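# Four arms place a wooden block over the well

## Task

Four tables, each carrying one arm, surround a square opening (the well) with nothing beneath it but the floor. The well's centre is the scene-frame origin (x = 0, y = 0), and its edges are parallel to x and y. Arm foot positions in metres and headings in degrees counter-clockwise from +x: arm1 at x=+0.22 y=+0.56 z=+0.72 heading -90; arm2 at x=-0.52 y=+0.50 z=+0.72 heading -90; arm3 at x=-0.22 y=-0.56 z=+0.72 heading +90; arm4 at x=+0.52 y=-0.50 z=+0.72 heading +90. No single wooden stick spans the well. Get the wooden block to rest with its centre directly above the well's centre. The block and sticks are allowed to overhang the well, and any number of arms may help. The arrangement must stay put by itself, since anything held up only by a robot at the end does not count. Finish by opening the grippers and pulling the arms away.

## Robot and tools

Setup: four identical Kinova Gen3 arms named arm1, arm2, arm3 and arm4, each with seven joints, a Robotiq 2F-85 two-finger gripper and a wrist camera (arm1_cam_wrist through arm4_cam_wrist). A fixed room camera, cam_high, also gives images. The hand can reach roughly 1.0 m from the joint 1 axis. The arms act independently; one arm being slow or stopped does not pause the others.

Frame: a single scene frame with its origin on the floor and +z up. The well centre is at x=0, y=0. The "hand" point lies midway between the fingertips; its z axis runs along the fingers and its y axis is the direction the fingers open and close. Foot poses are not printed.

execute_actions: argument "actions" is a list holding exactly one action object, or empty. An empty list moves nothing and just returns states and images. The action object has one optional key per arm ("arm1"..."arm4"); under each arm goes "joints", a dictionary of absolute targets keyed by joint name. So there is one separate dictionary per arm, not one shared list. All targets are absolute positions, not offsets. Names, units and allowed ranges:
- joint1_rad: -69.115 to 69.115 rad; spins the arm about the vertical axis of its foot; positive is clockwise viewed from above; at 0 the arm extends in its foot's heading.
- joint2_rad: -2.249 to 2.249 rad; shoulder; 0 is upright, positive leans forward.
- joint3_rad: -69.115 to 69.115 rad; twist of the upper arm about its length.
- joint4_rad: -2.579 to 2.579 rad; elbow; 0 is straight; with joint3 at 0, positive bends in the same sense as positive joint2.
- joint5_rad: -69.115 to 69.115 rad; twist of the forearm.
- joint6_rad: -2.099 to 2.099 rad; wrist bend; 0 is straight; with joint5 at 0, positive bends like positive joint4.
- joint7_rad: -69.115 to 69.115 rad; hand roll, positive counter-clockwise looking from behind the hand.
- gripper_m: 0 to 0.085 m, fingertip gap.
"Done" tolerances are ±0.01 rad for joints and ±0.003 m for the gripper. Example: {"arm1": {"joints": {"gripper_m": 0.05}}, "arm2": {"joints": {"joint1_rad": 0.3}}}. Optional "cameras": a list drawn from arm1_cam_wrist, arm2_cam_wrist, arm3_cam_wrist, arm4_cam_wrist, cam_high, all; omitted, null or ["all"] returns every camera, [] returns none. An unknown key, unknown camera or out-of-range number rejects the whole call and nothing moves.

Motion behaviour: joint speed and acceleration are capped; from rest, the joints of one arm are timed to finish together, and a reversing command halts them together. Separate arms in one action start together but may finish at different times. The path between two postures can sweep wide. A single action runs at most 15 s. After a big move the result may arrive before the arm has reached its target. Joints or arms left out of an action may still be driving toward earlier targets.

wait: "seconds" from 0 to 10. Commands nothing new; returns the same state and images as an empty execute_actions.

zoom_image: "camera" (one camera name) and "region" [x0, y0, x1, y1] in pixels of that camera's latest full image, origin top-left, at most 504 by 504. Returns a more detailed crop.

finished_scene: "scene" is the integer number of the current scene. It ends that scene permanently after the robots hold the last command, and its result reports success and gives the next task. Call it only once the block is resting unaided and the arms have released and moved away. Answering without any tool call also ends everything.

Reading results: the "pictures" line lists cameras in the order of the returned images. joint_status describes how each commanded motion of the last accepted action ended: "done" (often slightly off target; resending the same target does nothing); "off_target" (stopped short and may still push); "contact_stop" or "time_out" (target discarded, joint holds in place); "not_followed" (a built-in safety check blocked that arm's joint targets, shown with a "joint command not followed" line and usually a "cause:" line; the gripper part of that action still runs, and the blocked targets may be retried on later actions until valid targets are given or the path clears); "limit_stop_at_motor_heat" (after a heat stop; resend the target, and do not treat the gap as proof of contact). on_its_own lists motion the call did not command. Calls with no action never show the blocked-command line.

Faults: if contact torque reaches a joint's load limit (joint1–4: 49.1 N m; joint5–7: 30.9 N m, a carried object's weight included), that arm and its gripper freeze for 10 s, skip the call's remaining commands, and then hold until given new targets. Holding loads warms motors; a MOTOR HOT line appears from 60 °C, and at 75 °C an OVER-TEMPERATURE FAULT line appears and that arm's motors weaken so it sags until cooled. Heat builds even while you are deciding, and the robot keeps its last command during that time.

Cautions: the Gen3 does not stop on contact and keeps pushing, so avoid driving into tables, objects or other arms. A hard press between two arms ends the run; the anti-collision check may react late and ignores one arm's gripper or gripper housing against another arm, and no state line reports arm-to-arm contact. Contact through an object does not count as arm contact. Do not drop, slam or knock items, and never push anything out of the work area, which ends the scene. Loose objects may occasionally get a small external nudge, so recheck before finishing.

Each tool is called after ">>>" as name(argument=value, ...) on one line, values as JSON.

## Session

I'll start by looking at the current state.

>>> execute_actions(actions=[])

Scene clock: 0.00 s.
Motor temperatures (°C, as the motors report them): arm1=[35 27 24 26 31 36 35] | arm2=[32 27 26 29 33 33 43] | arm3=[27 27 26 28 28 34 34] | arm4=[30 27 24 31 30 43 32]
arm1.joint_positions: joint1_rad=-0.369 joint2_rad=-0.457 joint3_rad=-0.068 joint4_rad=+1.598 joint5_rad=-0.070 joint6_rad=+2.066 joint7_rad=+1.423 gripper_m=+0.085
arm1.joint_status: not commanded
arm1.hand: x=+0.2490 y=+0.4937 z=+1.2712 quat_wxyz=(+0.016, -0.572, -0.820, -0.029) (m; scene frame)
arm2.joint_positions: joint1_rad=+0.442 joint2_rad=-0.480 joint3_rad=-0.094 joint4_rad=+1.526 joint5_rad=-0.033 joint6_rad=+1.939 joint7_rad=+1.176 gripper_m=+0.085
arm2.joint_status: not commanded
arm2.hand: x=-0.5626 y=+0.3823 z=+1.3167 quat_wxyz=(-0.052, -0.901, -0.426, +0.058) (m; scene frame)
arm3.joint_positions: joint1_rad=+0.142 joint2_rad=-0.447 joint3_rad=-0.120 joint4_rad=+1.539 joint5_rad=-0.045 joint6_rad=+1.932 joint7_rad=+1.434 gripper_m=+0.085
arm3.joint_status: not commanded
arm3.hand: x=-0.2162 y=-0.4313 z=+1.2727 quat_wxyz=(-0.046, +0.659, -0.750, -0.042) (m; scene frame)
arm4.joint_positions: joint1_rad=+0.343 joint2_rad=-0.422 joint3_rad=-0.051 joint4_rad=+1.423 joint5_rad=+0.013 joint6_rad=+1.949 joint7_rad=+1.609 gripper_m=+0.085
arm4.joint_status: not commanded
arm4.hand: x=+0.5760 y=-0.3646 z=+1.2720 quat_wxyz=(-0.092, +0.623, -0.776, -0.045) (m; scene frame)
pictures: arm1_cam_wrist, arm2_cam_wrist, arm3_cam_wrist, arm4_cam_wrist, cam_high
Images, in order (width x height): arm1_cam_wrist 896x504, arm2_cam_wrist 896x504, arm3_cam_wrist 896x504, arm4_cam_wrist 896x504, cam_high 896x504.

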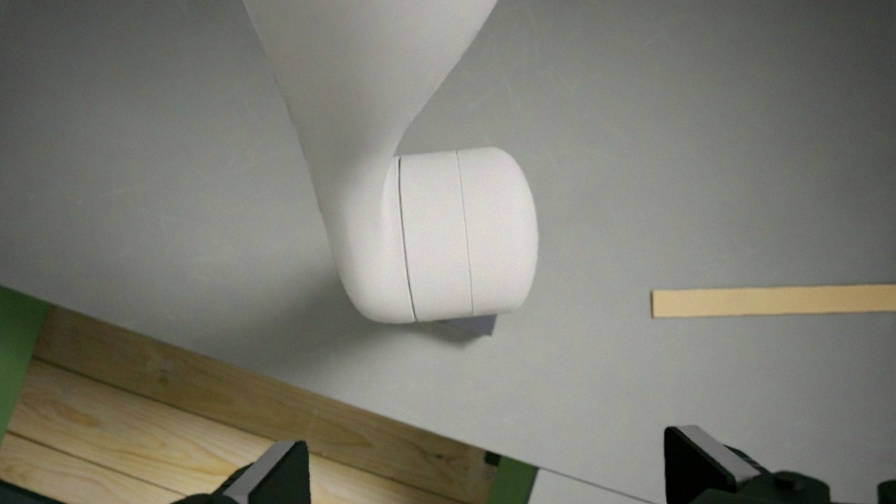

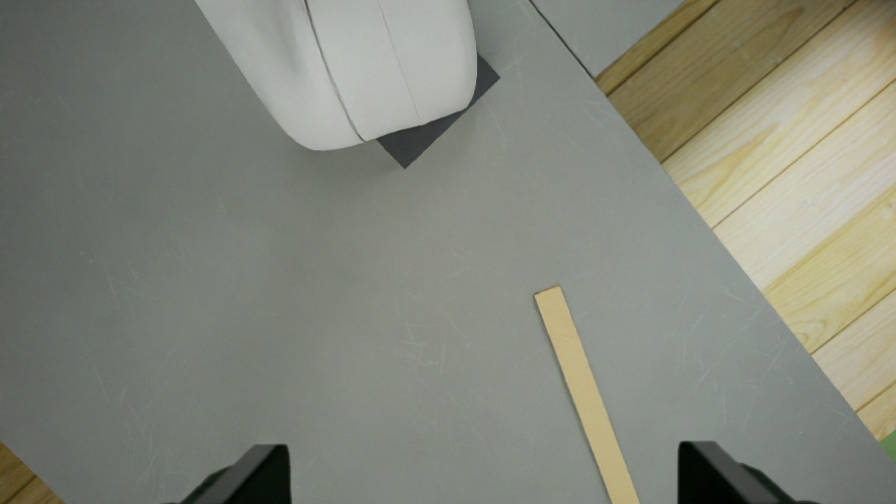

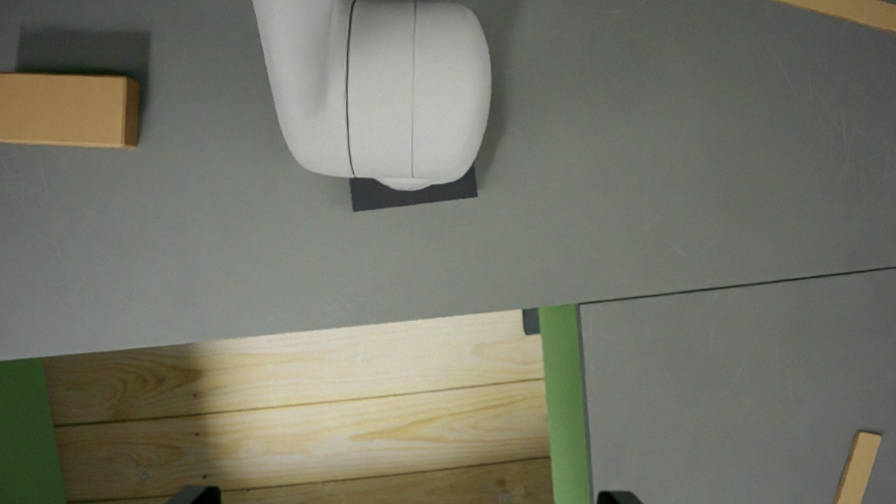

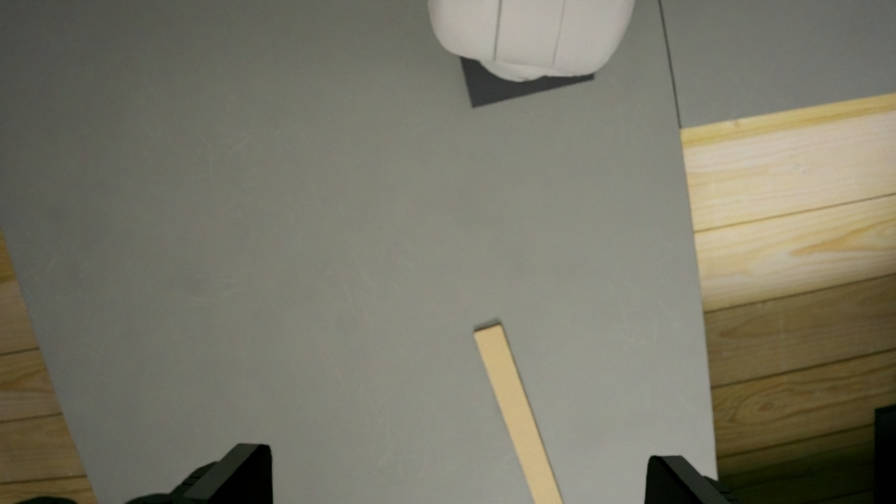

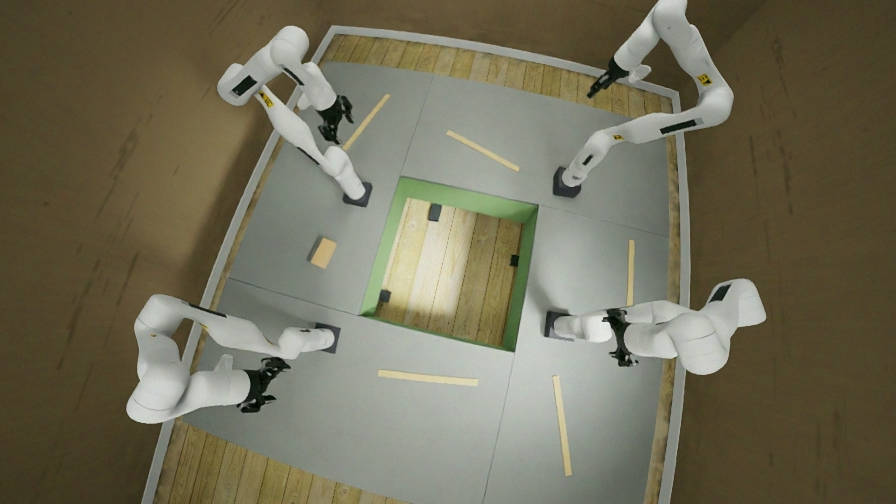

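>>> zoom_image(camera="cam_high", region=[280, 60, 680, 400])

>>> zoom_image(camera="cam_high", region=[280, 150, 480, 380])

Region (280, 60, 680, 400) of cam_high's 896x504 image, scaled by 1.260, with more detail than that image has; it fills the top 428 rows of this view, and the rest is white.

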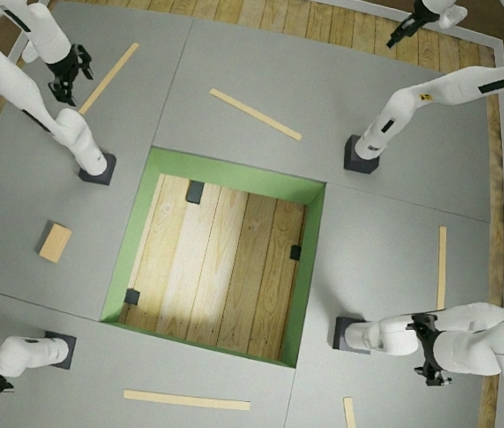

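Region (280, 150, 480, 380) of cam_high's 896x504 image, scaled by 2.191, with more detail than that image has; it fills the left 438 columns of this view, and the rest is white.

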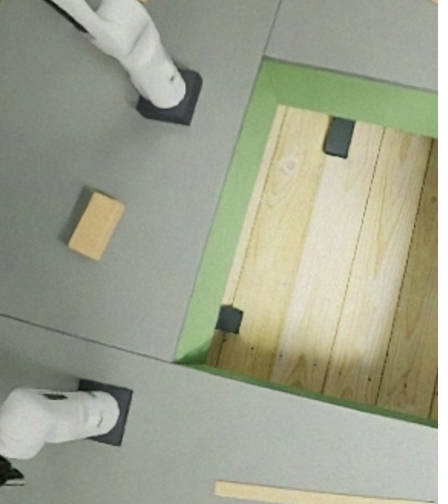

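>>> execute_actions(actions=[{"arm1":{"joints":{"joint1_rad":-1.773,"joint2_rad":0.337,"joint3_rad":0,"joint4_rad":1.588,"joint5_rad":0,"joint6_rad":1.216,"joint7_rad":0.164}},"arm2":{"joints":{"joint1_rad":0.209,"joint2_rad":0.469,"joint3_rad":0,"joint4_rad":1.450,"joint5_rad":0,"joint6_rad":1.2225,"joint7_rad":-0.07}},"arm3":{"joints":{"joint1_rad":-1.705,"joint2_rad":0.2264,"joint3_rad":0,"joint4_rad":1.690,"joint5_rad":0,"joint6_rad":1.225,"joint7_rad":-0.50}},"arm4":{"joints":{"joint1_rad":0.211,"joint2_rad":0.548,"joint3_rad":0,"joint4_rad":1.0935,"joint5_rad":0,"joint6_rad":1.50,"joint7_rad":0.412}}}])

Scene clock: 27.27 s.
Motor temperatures (°C, as the motors report them): arm1=[35 27 24 26 31 36 35] | arm2=[32 27 26 29 33 33 43] | arm3=[27 27 26 29 28 34 34] | arm4=[30 27 24 31 30 43 32]
arm1.joint_positions: joint1_rad=-1.773 joint2_rad=+0.337 joint3_rad=+0.000 joint4_rad=+1.588 joint5_rad=+0.000 joint6_rad=+1.216 joint7_rad=+0.164 gripper_m=+0.085
arm1.joint_status: all done
arm1.hand: x=+0.6422 y=+0.6425 z=+1.0517 quat_wxyz=(-0.006, -0.550, -0.835, +0.001) (m; scene frame)
arm2.joint_positions: joint1_rad=+0.209 joint2_rad=+0.469 joint3_rad=+0.000 joint4_rad=+1.450 joint5_rad=+0.000 joint6_rad=+1.222 joint7_rad=-0.070 gripper_m=+0.085
arm2.joint_status: all done
arm2.hand: x=-0.6224 y=+0.0248 z=+1.0507 quat_wxyz=(+0.000, -0.993, +0.116, +0.001) (m; scene frame)
arm3.joint_positions: joint1_rad=-1.705 joint2_rad=+0.226 joint3_rad=+0.000 joint4_rad=+1.690 joint5_rad=+0.000 joint6_rad=+1.225 joint7_rad=-0.500 gripper_m=+0.085
arm3.joint_status: all done
arm3.hand: x=-0.6074 y=-0.5976 z=+1.0477 quat_wxyz=(-0.004, +0.575, -0.818, -0.003) (m; scene frame)
arm4.joint_positions: joint1_rad=+0.211 joint2_rad=+0.548 joint3_rad=+0.000 joint4_rad=+1.093 joint5_rad=+0.000 joint6_rad=+1.500 joint7_rad=+0.412 gripper_m=+0.085
arm4.joint_status: all done
arm4.hand: x=+0.6308 y=+0.0181 z=+1.0539 quat_wxyz=(-0.005, +0.122, -0.993, -0.004) (m; scene frame)
pictures: arm1_cam_wrist, arm2_cam_wrist, arm3_cam_wrist, arm4_cam_wrist, cam_high
Images, in order (width x height): arm1_cam_wrist 896x504, arm2_cam_wrist 896x504, arm3_cam_wrist 896x504, arm4_cam_wrist 896x504, cam_high 896x504.

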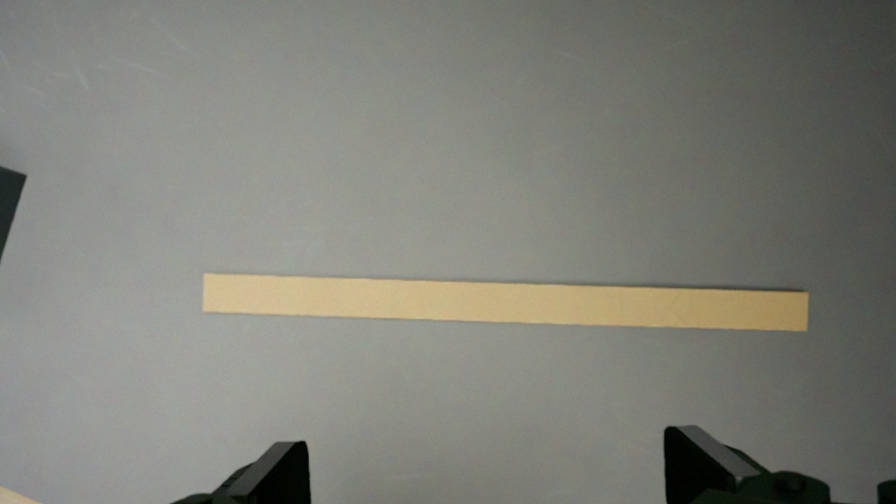

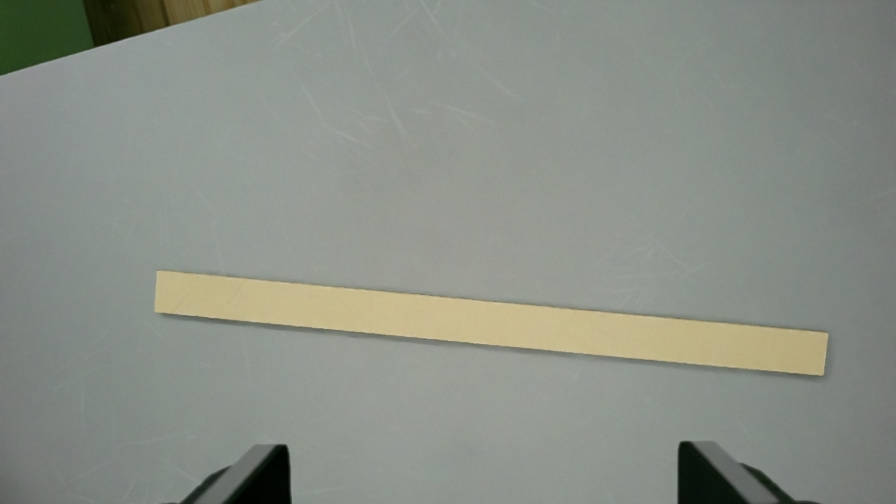

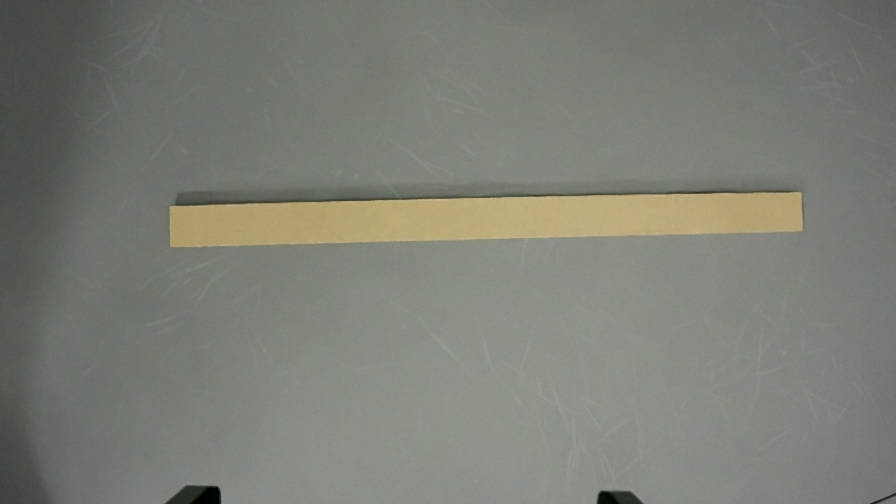

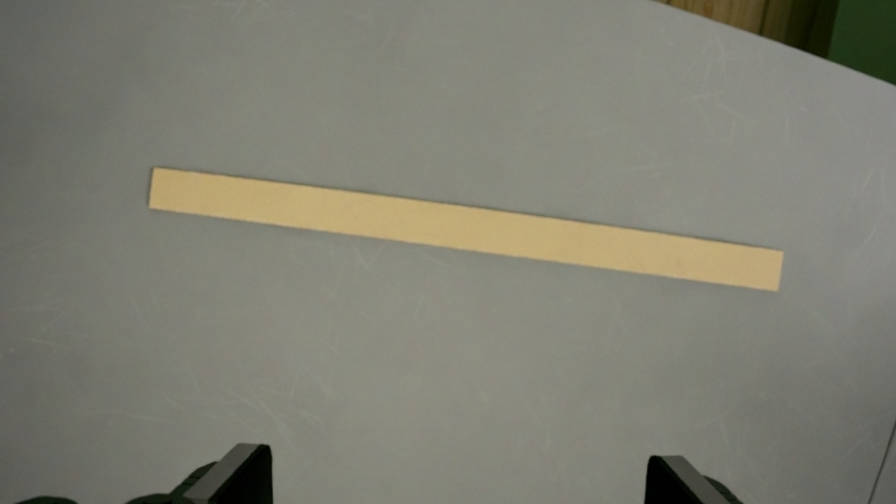

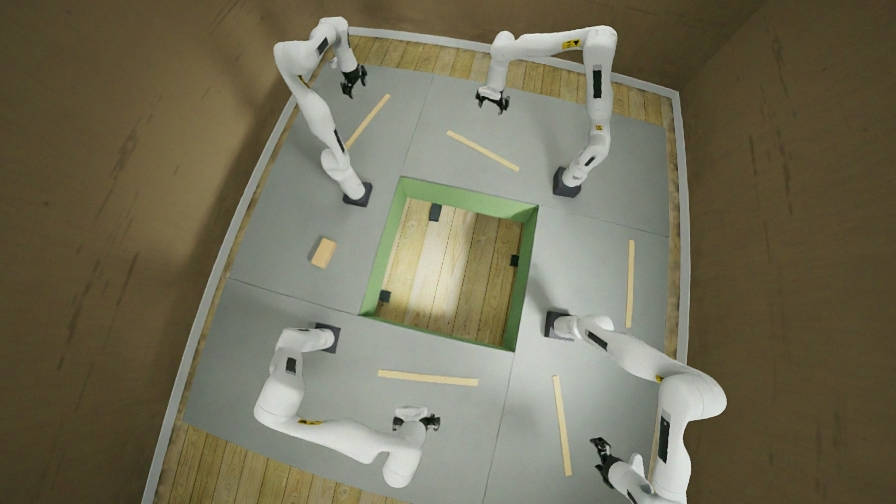

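>>> execute_actions(actions=[{"arm1":{"joints":{"joint7_rad":3.3056}},"arm2":{"joints":{"joint7_rad":3.0716}},"arm3":{"joints":{"joint7_rad":2.6416}},"arm4":{"joints":{"joint7_rad":3.5536}}}], cameras=["arm1_cam_wrist","arm2_cam_wrist","arm3_cam_wrist","arm4_cam_wrist"])

Scene clock: 34.00 s.
Motor temperatures (°C, as the motors report them): arm1=[35 27 24 26 31 36 35] | arm2=[32 27 26 29 33 33 43] | arm3=[27 27 26 29 28 34 34] | arm4=[30 27 24 31 30 43 32]
arm1.joint_positions: joint1_rad=-1.773 joint2_rad=+0.337 joint3_rad=+0.000 joint4_rad=+1.588 joint5_rad=+0.000 joint6_rad=+1.216 joint7_rad=+3.306 gripper_m=+0.085
arm1.joint_status: all done
arm1.hand: x=+0.6422 y=+0.6425 z=+1.0517 quat_wxyz=(+0.001, +0.835, -0.550, +0.006) (m; scene frame)
arm2.joint_positions: joint1_rad=+0.209 joint2_rad=+0.469 joint3_rad=+0.000 joint4_rad=+1.450 joint5_rad=+0.000 joint6_rad=+1.222 joint7_rad=+3.072 gripper_m=+0.085
arm2.joint_status: all done
arm2.hand: x=-0.6224 y=+0.0248 z=+1.0507 quat_wxyz=(+0.001, -0.116, -0.993, +0.000) (m; scene frame)
arm3.joint_positions: joint1_rad=-1.705 joint2_rad=+0.226 joint3_rad=+0.000 joint4_rad=+1.690 joint5_rad=+0.000 joint6_rad=+1.225 joint7_rad=+2.642 gripper_m=+0.085
arm3.joint_status: all done
arm3.hand: x=-0.6073 y=-0.5977 z=+1.0477 quat_wxyz=(-0.003, +0.818, +0.575, +0.004) (m; scene frame)
arm4.joint_positions: joint1_rad=+0.211 joint2_rad=+0.548 joint3_rad=+0.000 joint4_rad=+1.093 joint5_rad=+0.000 joint6_rad=+1.500 joint7_rad=+3.554 gripper_m=+0.085
arm4.joint_status: all done
arm4.hand: x=+0.6308 y=+0.0181 z=+1.0539 quat_wxyz=(-0.004, +0.993, +0.122, +0.005) (m; scene frame)
pictures: arm1_cam_wrist, arm2_cam_wrist, arm3_cam_wrist, arm4_cam_wrist
Images, in order (width x height): arm1_cam_wrist 896x504, arm2_cam_wrist 896x504, arm3_cam_wrist 896x504, arm4_cam_wrist 896x504.

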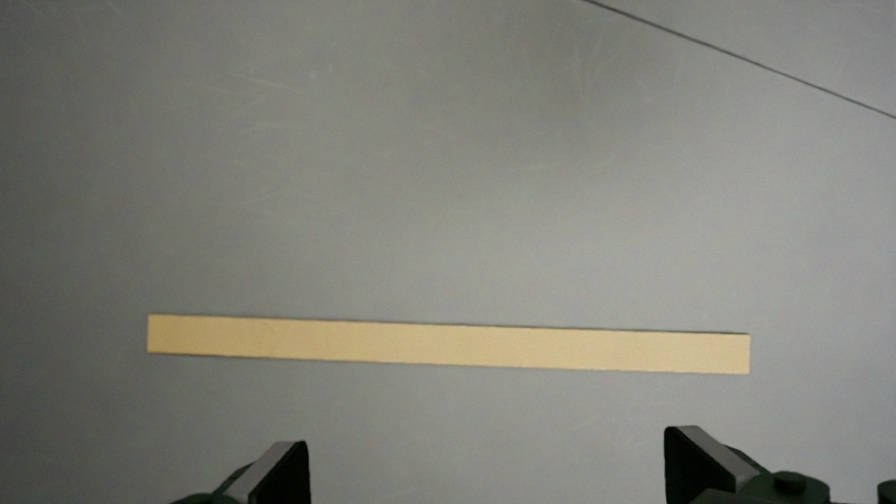

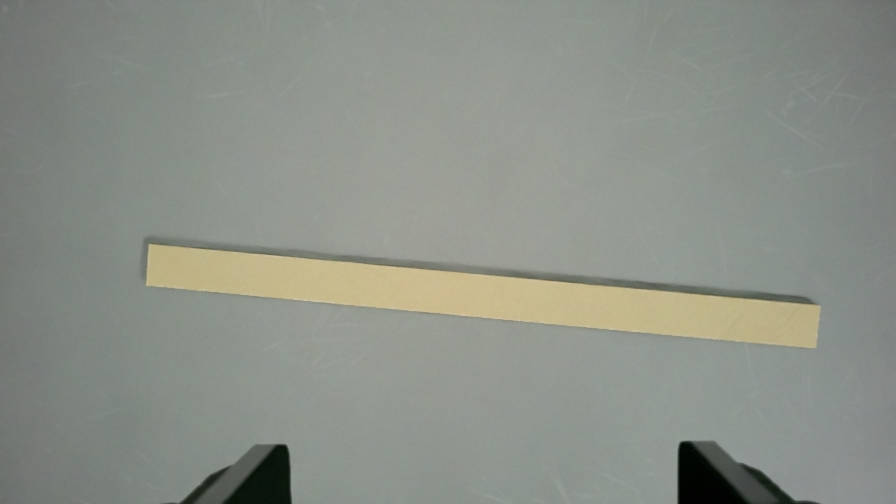

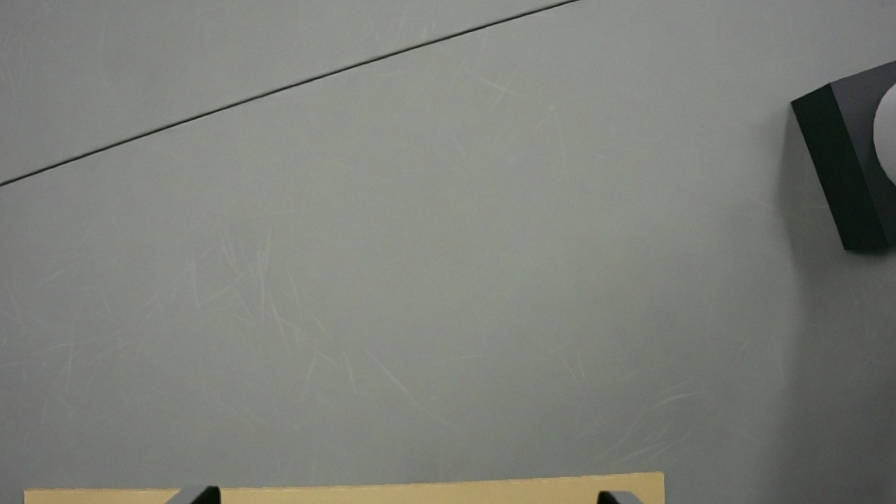

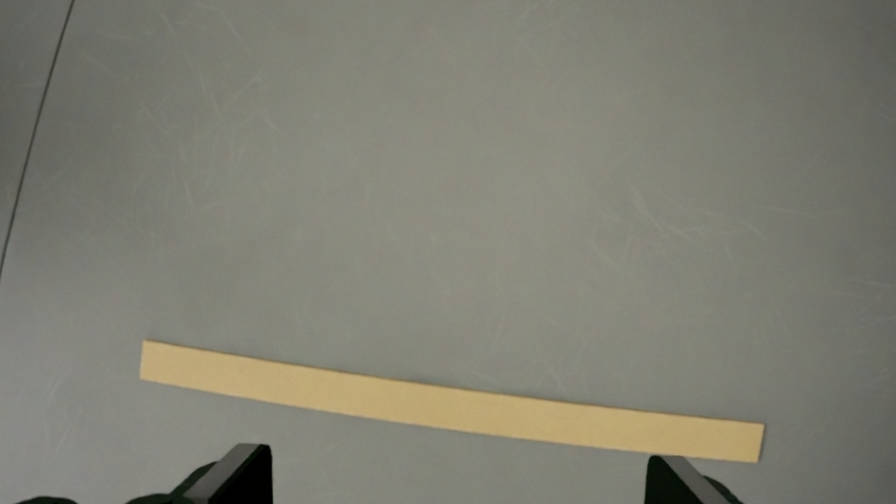

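>>> zoom_image(camera="arm2_cam_wrist", region=[100, 220, 260, 310])

>>> zoom_image(camera="arm3_cam_wrist", region=[560, 420, 720, 504])

Region (100, 220, 260, 310) of arm2_cam_wrist's 896x504 image, scaled by 3.150; it fills the top 284 rows of this view, and the rest is white.

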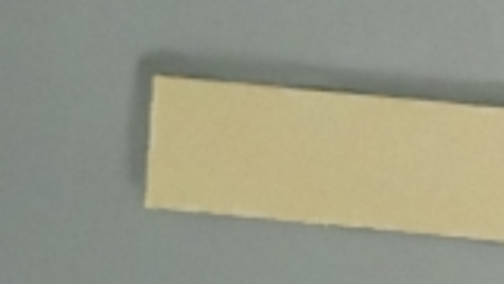

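Region (560, 420, 720, 504) of arm3_cam_wrist's 896x504 image, scaled by 3.150; it fills the top 265 rows of this view, and the rest is white.

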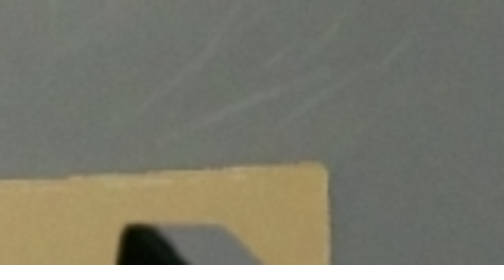

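>>> execute_actions(actions=[{"arm1":{"joints":{"joint1_rad":-1.8017,"joint2_rad":0.7143,"joint4_rad":1.9669,"joint6_rad":0.4604,"joint7_rad":4.7747}},"arm2":{"joints":{"joint1_rad":0.2154,"joint2_rad":0.7951,"joint4_rad":1.8559,"joint6_rad":0.4906,"joint7_rad":4.5508}},"arm3":{"joints":{"joint1_rad":-1.8537,"joint2_rad":0.7495,"joint4_rad":1.7525,"joint6_rad":0.6396,"joint7_rad":4.1197}},"arm4":{"joints":{"joint1_rad":0.1173,"joint2_rad":0.6992,"joint4_rad":1.7349,"joint6_rad":0.7075,"joint7_rad":4.9344}}}], cameras=["arm1_cam_wrist","arm2_cam_wrist","arm3_cam_wrist","arm4_cam_wrist"])

Scene clock: 45.93 s.
Motor temperatures (°C, as the motors report them): arm1=[35 27 24 26 31 36 35] | arm2=[32 27 26 29 33 33 43] | arm3=[27 28 26 29 28 34 34] | arm4=[30 28 24 31 30 43 32]
arm1.joint_positions: joint1_rad=-1.802 joint2_rad=+0.714 joint3_rad=+0.000 joint4_rad=+1.967 joint5_rad=+0.000 joint6_rad=+0.460 joint7_rad=+4.775 gripper_m=+0.085
arm1.joint_status: all done
arm1.hand: x=+0.6237 y=+0.6475 z=+0.7998 quat_wxyz=(+0.005, +0.986, +0.166, +0.003) (m; scene frame)
arm2.joint_positions: joint1_rad=+0.215 joint2_rad=+0.795 joint3_rad=+0.000 joint4_rad=+1.856 joint5_rad=+0.000 joint6_rad=+0.491 joint7_rad=+4.551 gripper_m=+0.085
arm2.joint_status: all done
arm2.hand: x=-0.6198 y=+0.0620 z=+0.7999 quat_wxyz=(+0.001, +0.581, -0.814, +0.000) (m; scene frame)
arm3.joint_positions: joint1_rad=-1.854 joint2_rad=+0.749 joint3_rad=+0.000 joint4_rad=+1.753 joint5_rad=+0.000 joint6_rad=+0.640 joint7_rad=+4.120 gripper_m=+0.085
arm3.joint_status: all done
arm3.hand: x=-0.6772 y=-0.6780 z=+0.7991 quat_wxyz=(+0.001, +0.144, +0.990, +0.004) (m; scene frame)
arm4.joint_positions: joint1_rad=+0.117 joint2_rad=+0.699 joint3_rad=+0.000 joint4_rad=+1.735 joint5_rad=+0.000 joint6_rad=+0.707 joint7_rad=+4.934 gripper_m=+0.085
arm4.joint_status: all done
arm4.hand: x=+0.5795 y=-0.0286 z=+0.7992 quat_wxyz=(+0.000, +0.653, +0.757, +0.006) (m; scene frame)
pictures: arm1_cam_wrist, arm2_cam_wrist, arm3_cam_wrist, arm4_cam_wrist
Images, in order (width x height): arm1_cam_wrist 896x504, arm2_cam_wrist 896x504, arm3_cam_wrist 896x504, arm4_cam_wrist 896x504.

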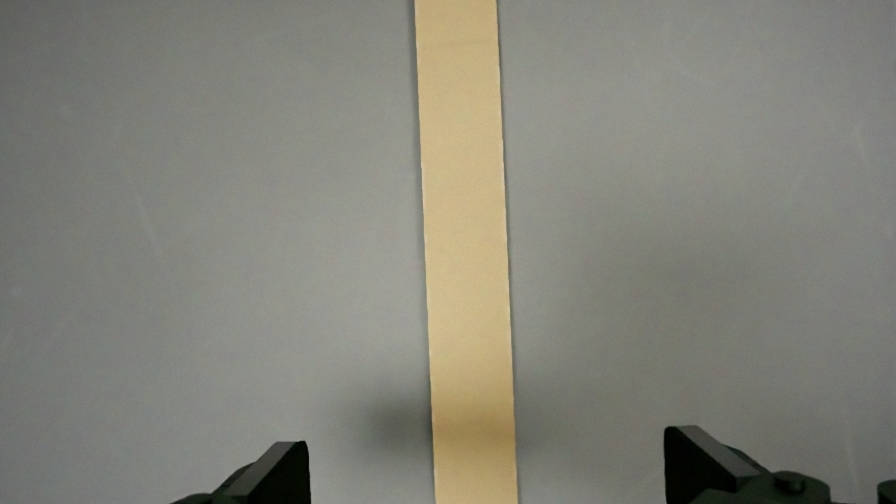

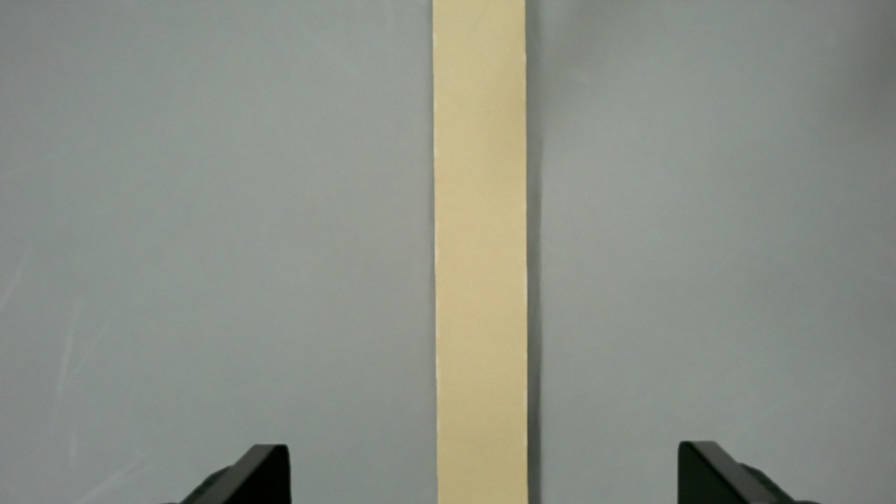

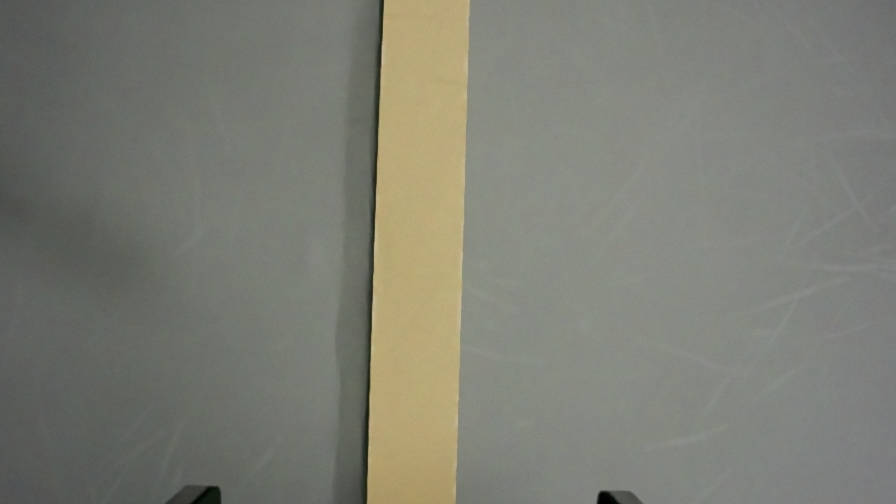

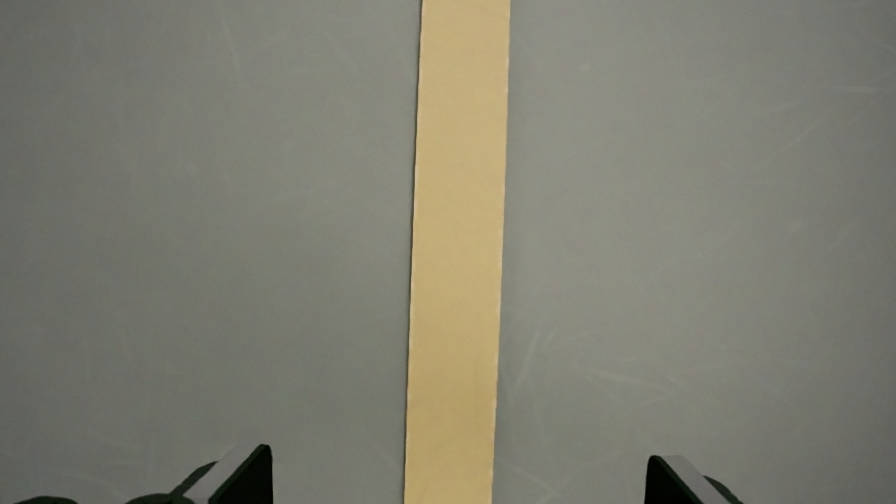

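>>> execute_actions(actions=[{"arm1":{"joints":{"joint2_rad":0.8576,"joint4_rad":1.9700,"joint6_rad":0.3140,"gripper_m":0.055}},"arm2":{"joints":{"joint2_rad":0.9305,"joint4_rad":1.8499,"joint6_rad":0.3612,"gripper_m":0.055}},"arm3":{"joints":{"joint2_rad":0.8697,"joint4_rad":1.7644,"joint6_rad":0.5075,"gripper_m":0.055}},"arm4":{"joints":{"joint2_rad":0.8140,"joint4_rad":1.7593,"joint6_rad":0.5683,"gripper_m":0.055}}}])

Scene clock: 49.27 s.
Motor temperatures (°C, as the motors report them): arm1=[35 27 24 26 31 36 35] | arm2=[32 27 26 29 33 33 43] | arm3=[27 28 26 29 28 34 34] | arm4=[30 28 24 31 30 43 32]
arm1.joint_positions: joint1_rad=-1.802 joint2_rad=+0.857 joint3_rad=+0.000 joint4_rad=+1.970 joint5_rad=+0.000 joint6_rad=+0.314 joint7_rad=+4.775 gripper_m=+0.055
arm1.joint_status: all done
arm1.hand: x=+0.6242 y=+0.6470 z=+0.7398 quat_wxyz=(+0.005, +0.986, +0.166, +0.004) (m; scene frame)
arm2.joint_positions: joint1_rad=+0.215 joint2_rad=+0.930 joint3_rad=+0.000 joint4_rad=+1.850 joint5_rad=+0.000 joint6_rad=+0.361 joint7_rad=+4.551 gripper_m=+0.055
arm2.joint_status: all done
arm2.hand: x=-0.6199 y=+0.0620 z=+0.7400 quat_wxyz=(+0.001, +0.581, -0.814, +0.000) (m; scene frame)
arm3.joint_positions: joint1_rad=-1.854 joint2_rad=+0.870 joint3_rad=+0.000 joint4_rad=+1.764 joint5_rad=+0.000 joint6_rad=+0.508 joint7_rad=+4.120 gripper_m=+0.055
arm3.joint_status: all done
arm3.hand: x=-0.6770 y=-0.6775 z=+0.7400 quat_wxyz=(+0.001, +0.144, +0.990, +0.004) (m; scene frame)
arm4.joint_positions: joint1_rad=+0.117 joint2_rad=+0.814 joint3_rad=+0.000 joint4_rad=+1.759 joint5_rad=+0.000 joint6_rad=+0.568 joint7_rad=+4.934 gripper_m=+0.055
arm4.joint_status: all done
arm4.hand: x=+0.5800 y=-0.0280 z=+0.7401 quat_wxyz=(+0.000, +0.653, +0.757, +0.006) (m; scene frame)
pictures: arm1_cam_wrist, arm2_cam_wrist, arm3_cam_wrist, arm4_cam_wrist, cam_high
Images, in order (width x height): arm1_cam_wrist 896x504, arm2_cam_wrist 896x504, arm3_cam_wrist 896x504, arm4_cam_wrist 896x504, cam_high 896x504.

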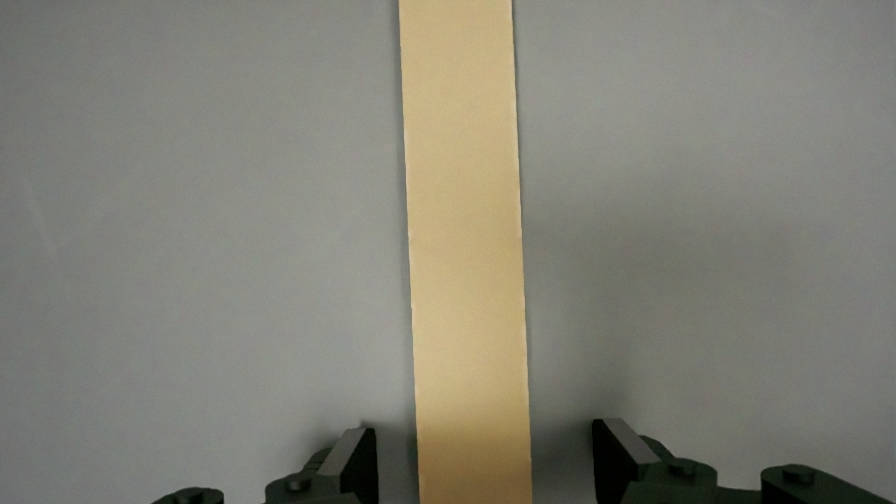

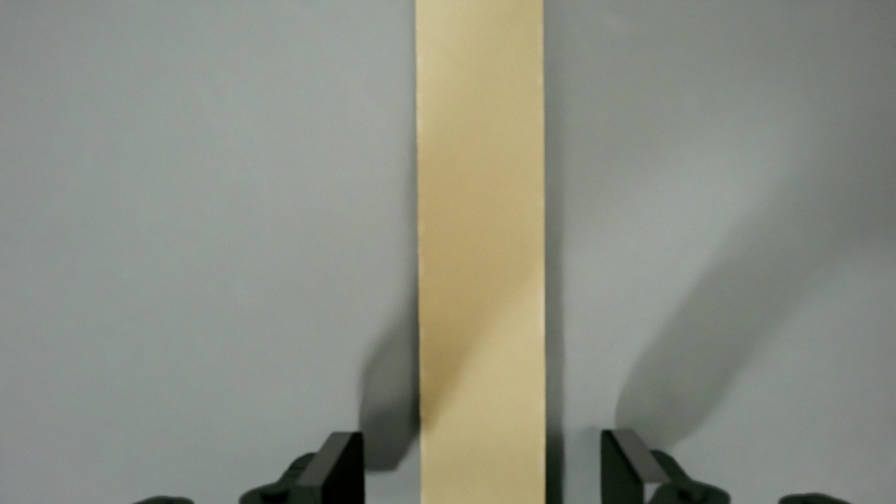

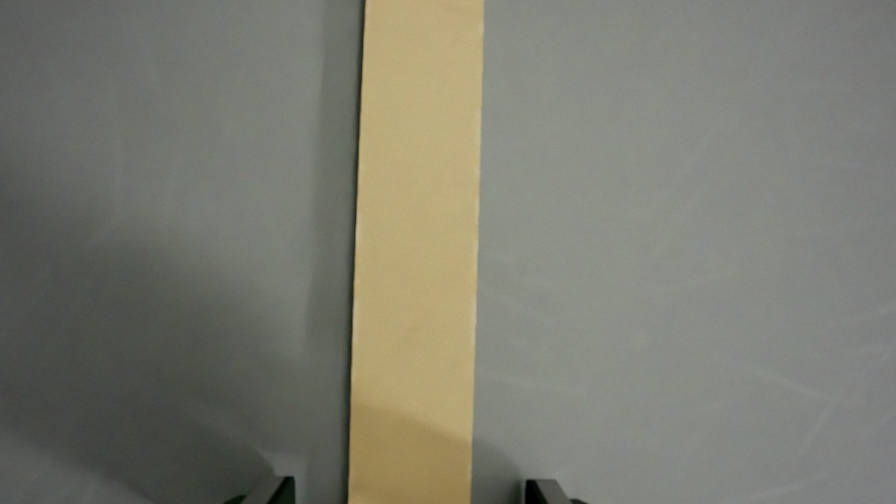

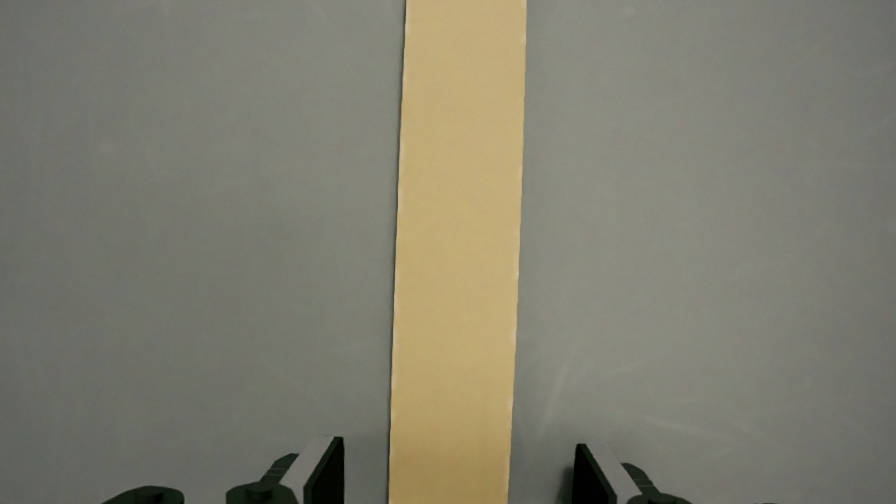

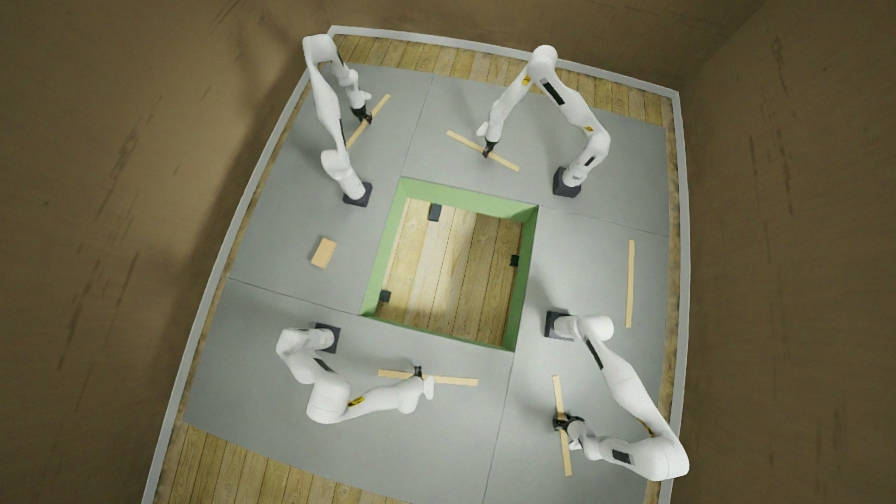

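>>> execute_actions(actions=[{"arm1":{"joints":{"gripper_m":0.034}},"arm2":{"joints":{"gripper_m":0.034}},"arm3":{"joints":{"gripper_m":0.034}},"arm4":{"joints":{"gripper_m":0.034}}}], cameras=["arm1_cam_wrist","arm2_cam_wrist","arm3_cam_wrist","arm4_cam_wrist"])

Scene clock: 54.23 s.
Motor temperatures (°C, as the motors report them): arm1=[35 27 24 26 31 36 35] | arm2=[32 27 26 29 33 33 43] | arm3=[27 28 26 29 28 34 34] | arm4=[30 28 24 31 30 43 32]
arm1.joint_positions: joint1_rad=-1.802 joint2_rad=+0.858 joint3_rad=+0.000 joint4_rad=+1.970 joint5_rad=+0.000 joint6_rad=+0.314 joint7_rad=+4.775 gripper_m=+0.034
arm1.joint_status: all done
arm1.hand: x=+0.6242 y=+0.6471 z=+0.7398 quat_wxyz=(+0.005, +0.986, +0.166, +0.003) (m; scene frame)
arm2.joint_positions: joint1_rad=+0.215 joint2_rad=+0.930 joint3_rad=+0.000 joint4_rad=+1.850 joint5_rad=+0.000 joint6_rad=+0.361 joint7_rad=+4.551 gripper_m=+0.034
arm2.joint_status: all done
arm2.hand: x=-0.6199 y=+0.0620 z=+0.7399 quat_wxyz=(+0.001, +0.581, -0.814, +0.000) (m; scene frame)
arm3.joint_positions: joint1_rad=-1.854 joint2_rad=+0.870 joint3_rad=+0.000 joint4_rad=+1.764 joint5_rad=+0.000 joint6_rad=+0.507 joint7_rad=+4.120 gripper_m=+0.034
arm3.joint_status: all done
arm3.hand: x=-0.6771 y=-0.6776 z=+0.7400 quat_wxyz=(+0.001, +0.144, +0.990, +0.004) (m; scene frame)
arm4.joint_positions: joint1_rad=+0.117 joint2_rad=+0.814 joint3_rad=+0.000 joint4_rad=+1.759 joint5_rad=+0.000 joint6_rad=+0.568 joint7_rad=+4.934 gripper_m=+0.034
arm4.joint_status: all done
arm4.hand: x=+0.5800 y=-0.0280 z=+0.7400 quat_wxyz=(+0.000, +0.653, +0.757, +0.006) (m; scene frame)
pictures: arm1_cam_wrist, arm2_cam_wrist, arm3_cam_wrist, arm4_cam_wrist
Images, in order (width x height): arm1_cam_wrist 896x504, arm2_cam_wrist 896x504, arm3_cam_wrist 896x504, arm4_cam_wrist 896x504.

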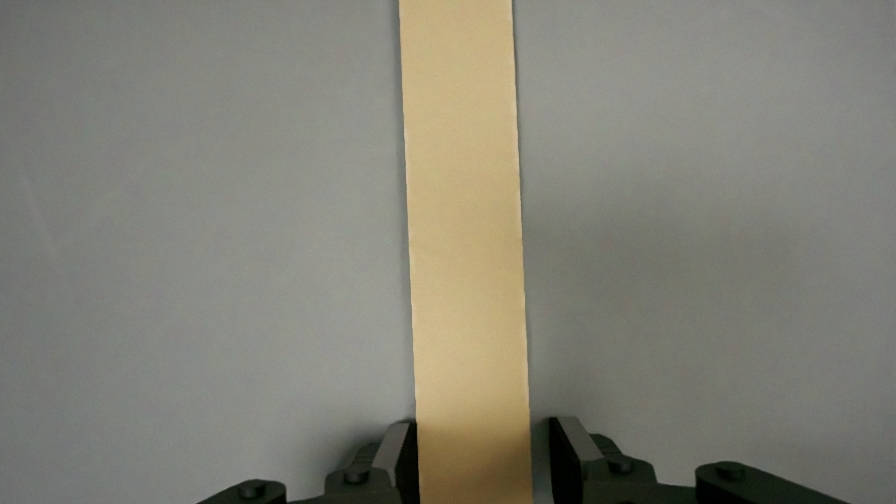

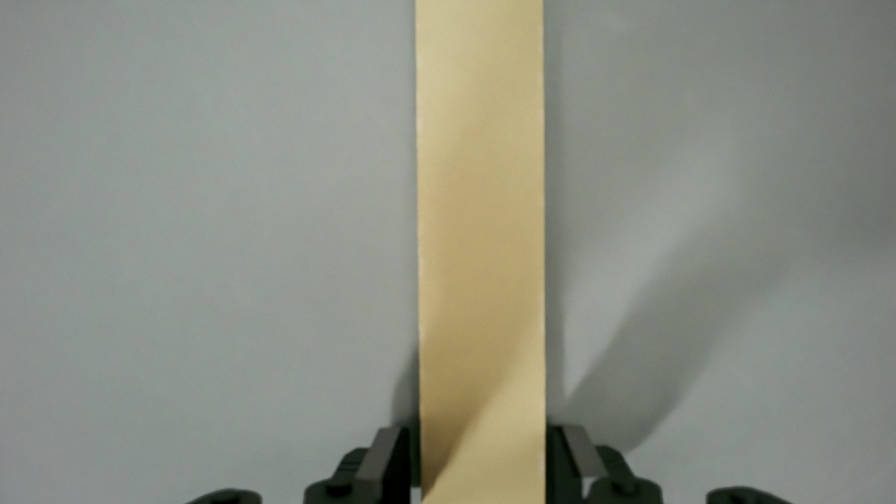

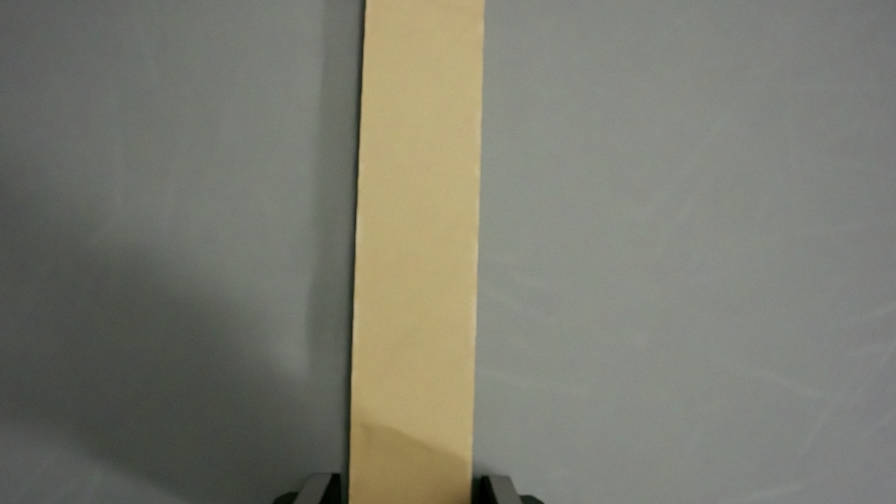

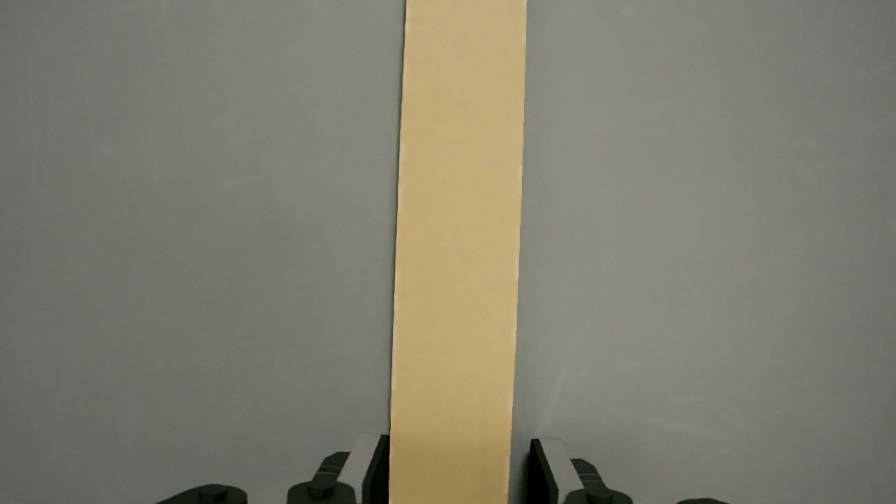

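>>> zoom_image(camera="arm4_cam_wrist", region=[320, 400, 620, 504])

>>> zoom_image(camera="arm2_cam_wrist", region=[330, 380, 650, 504])

Region (320, 400, 620, 504) of arm4_cam_wrist's 896x504 image, scaled by 1.680; it fills the top 175 rows of this view, and the rest is white.

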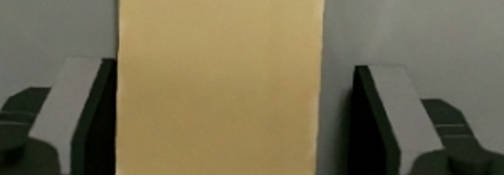

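Region (330, 380, 650, 504) of arm2_cam_wrist's 896x504 image, scaled by 1.575; it fills the top 195 rows of this view, and the rest is white.

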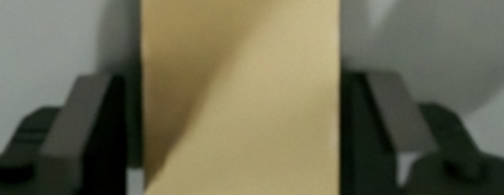

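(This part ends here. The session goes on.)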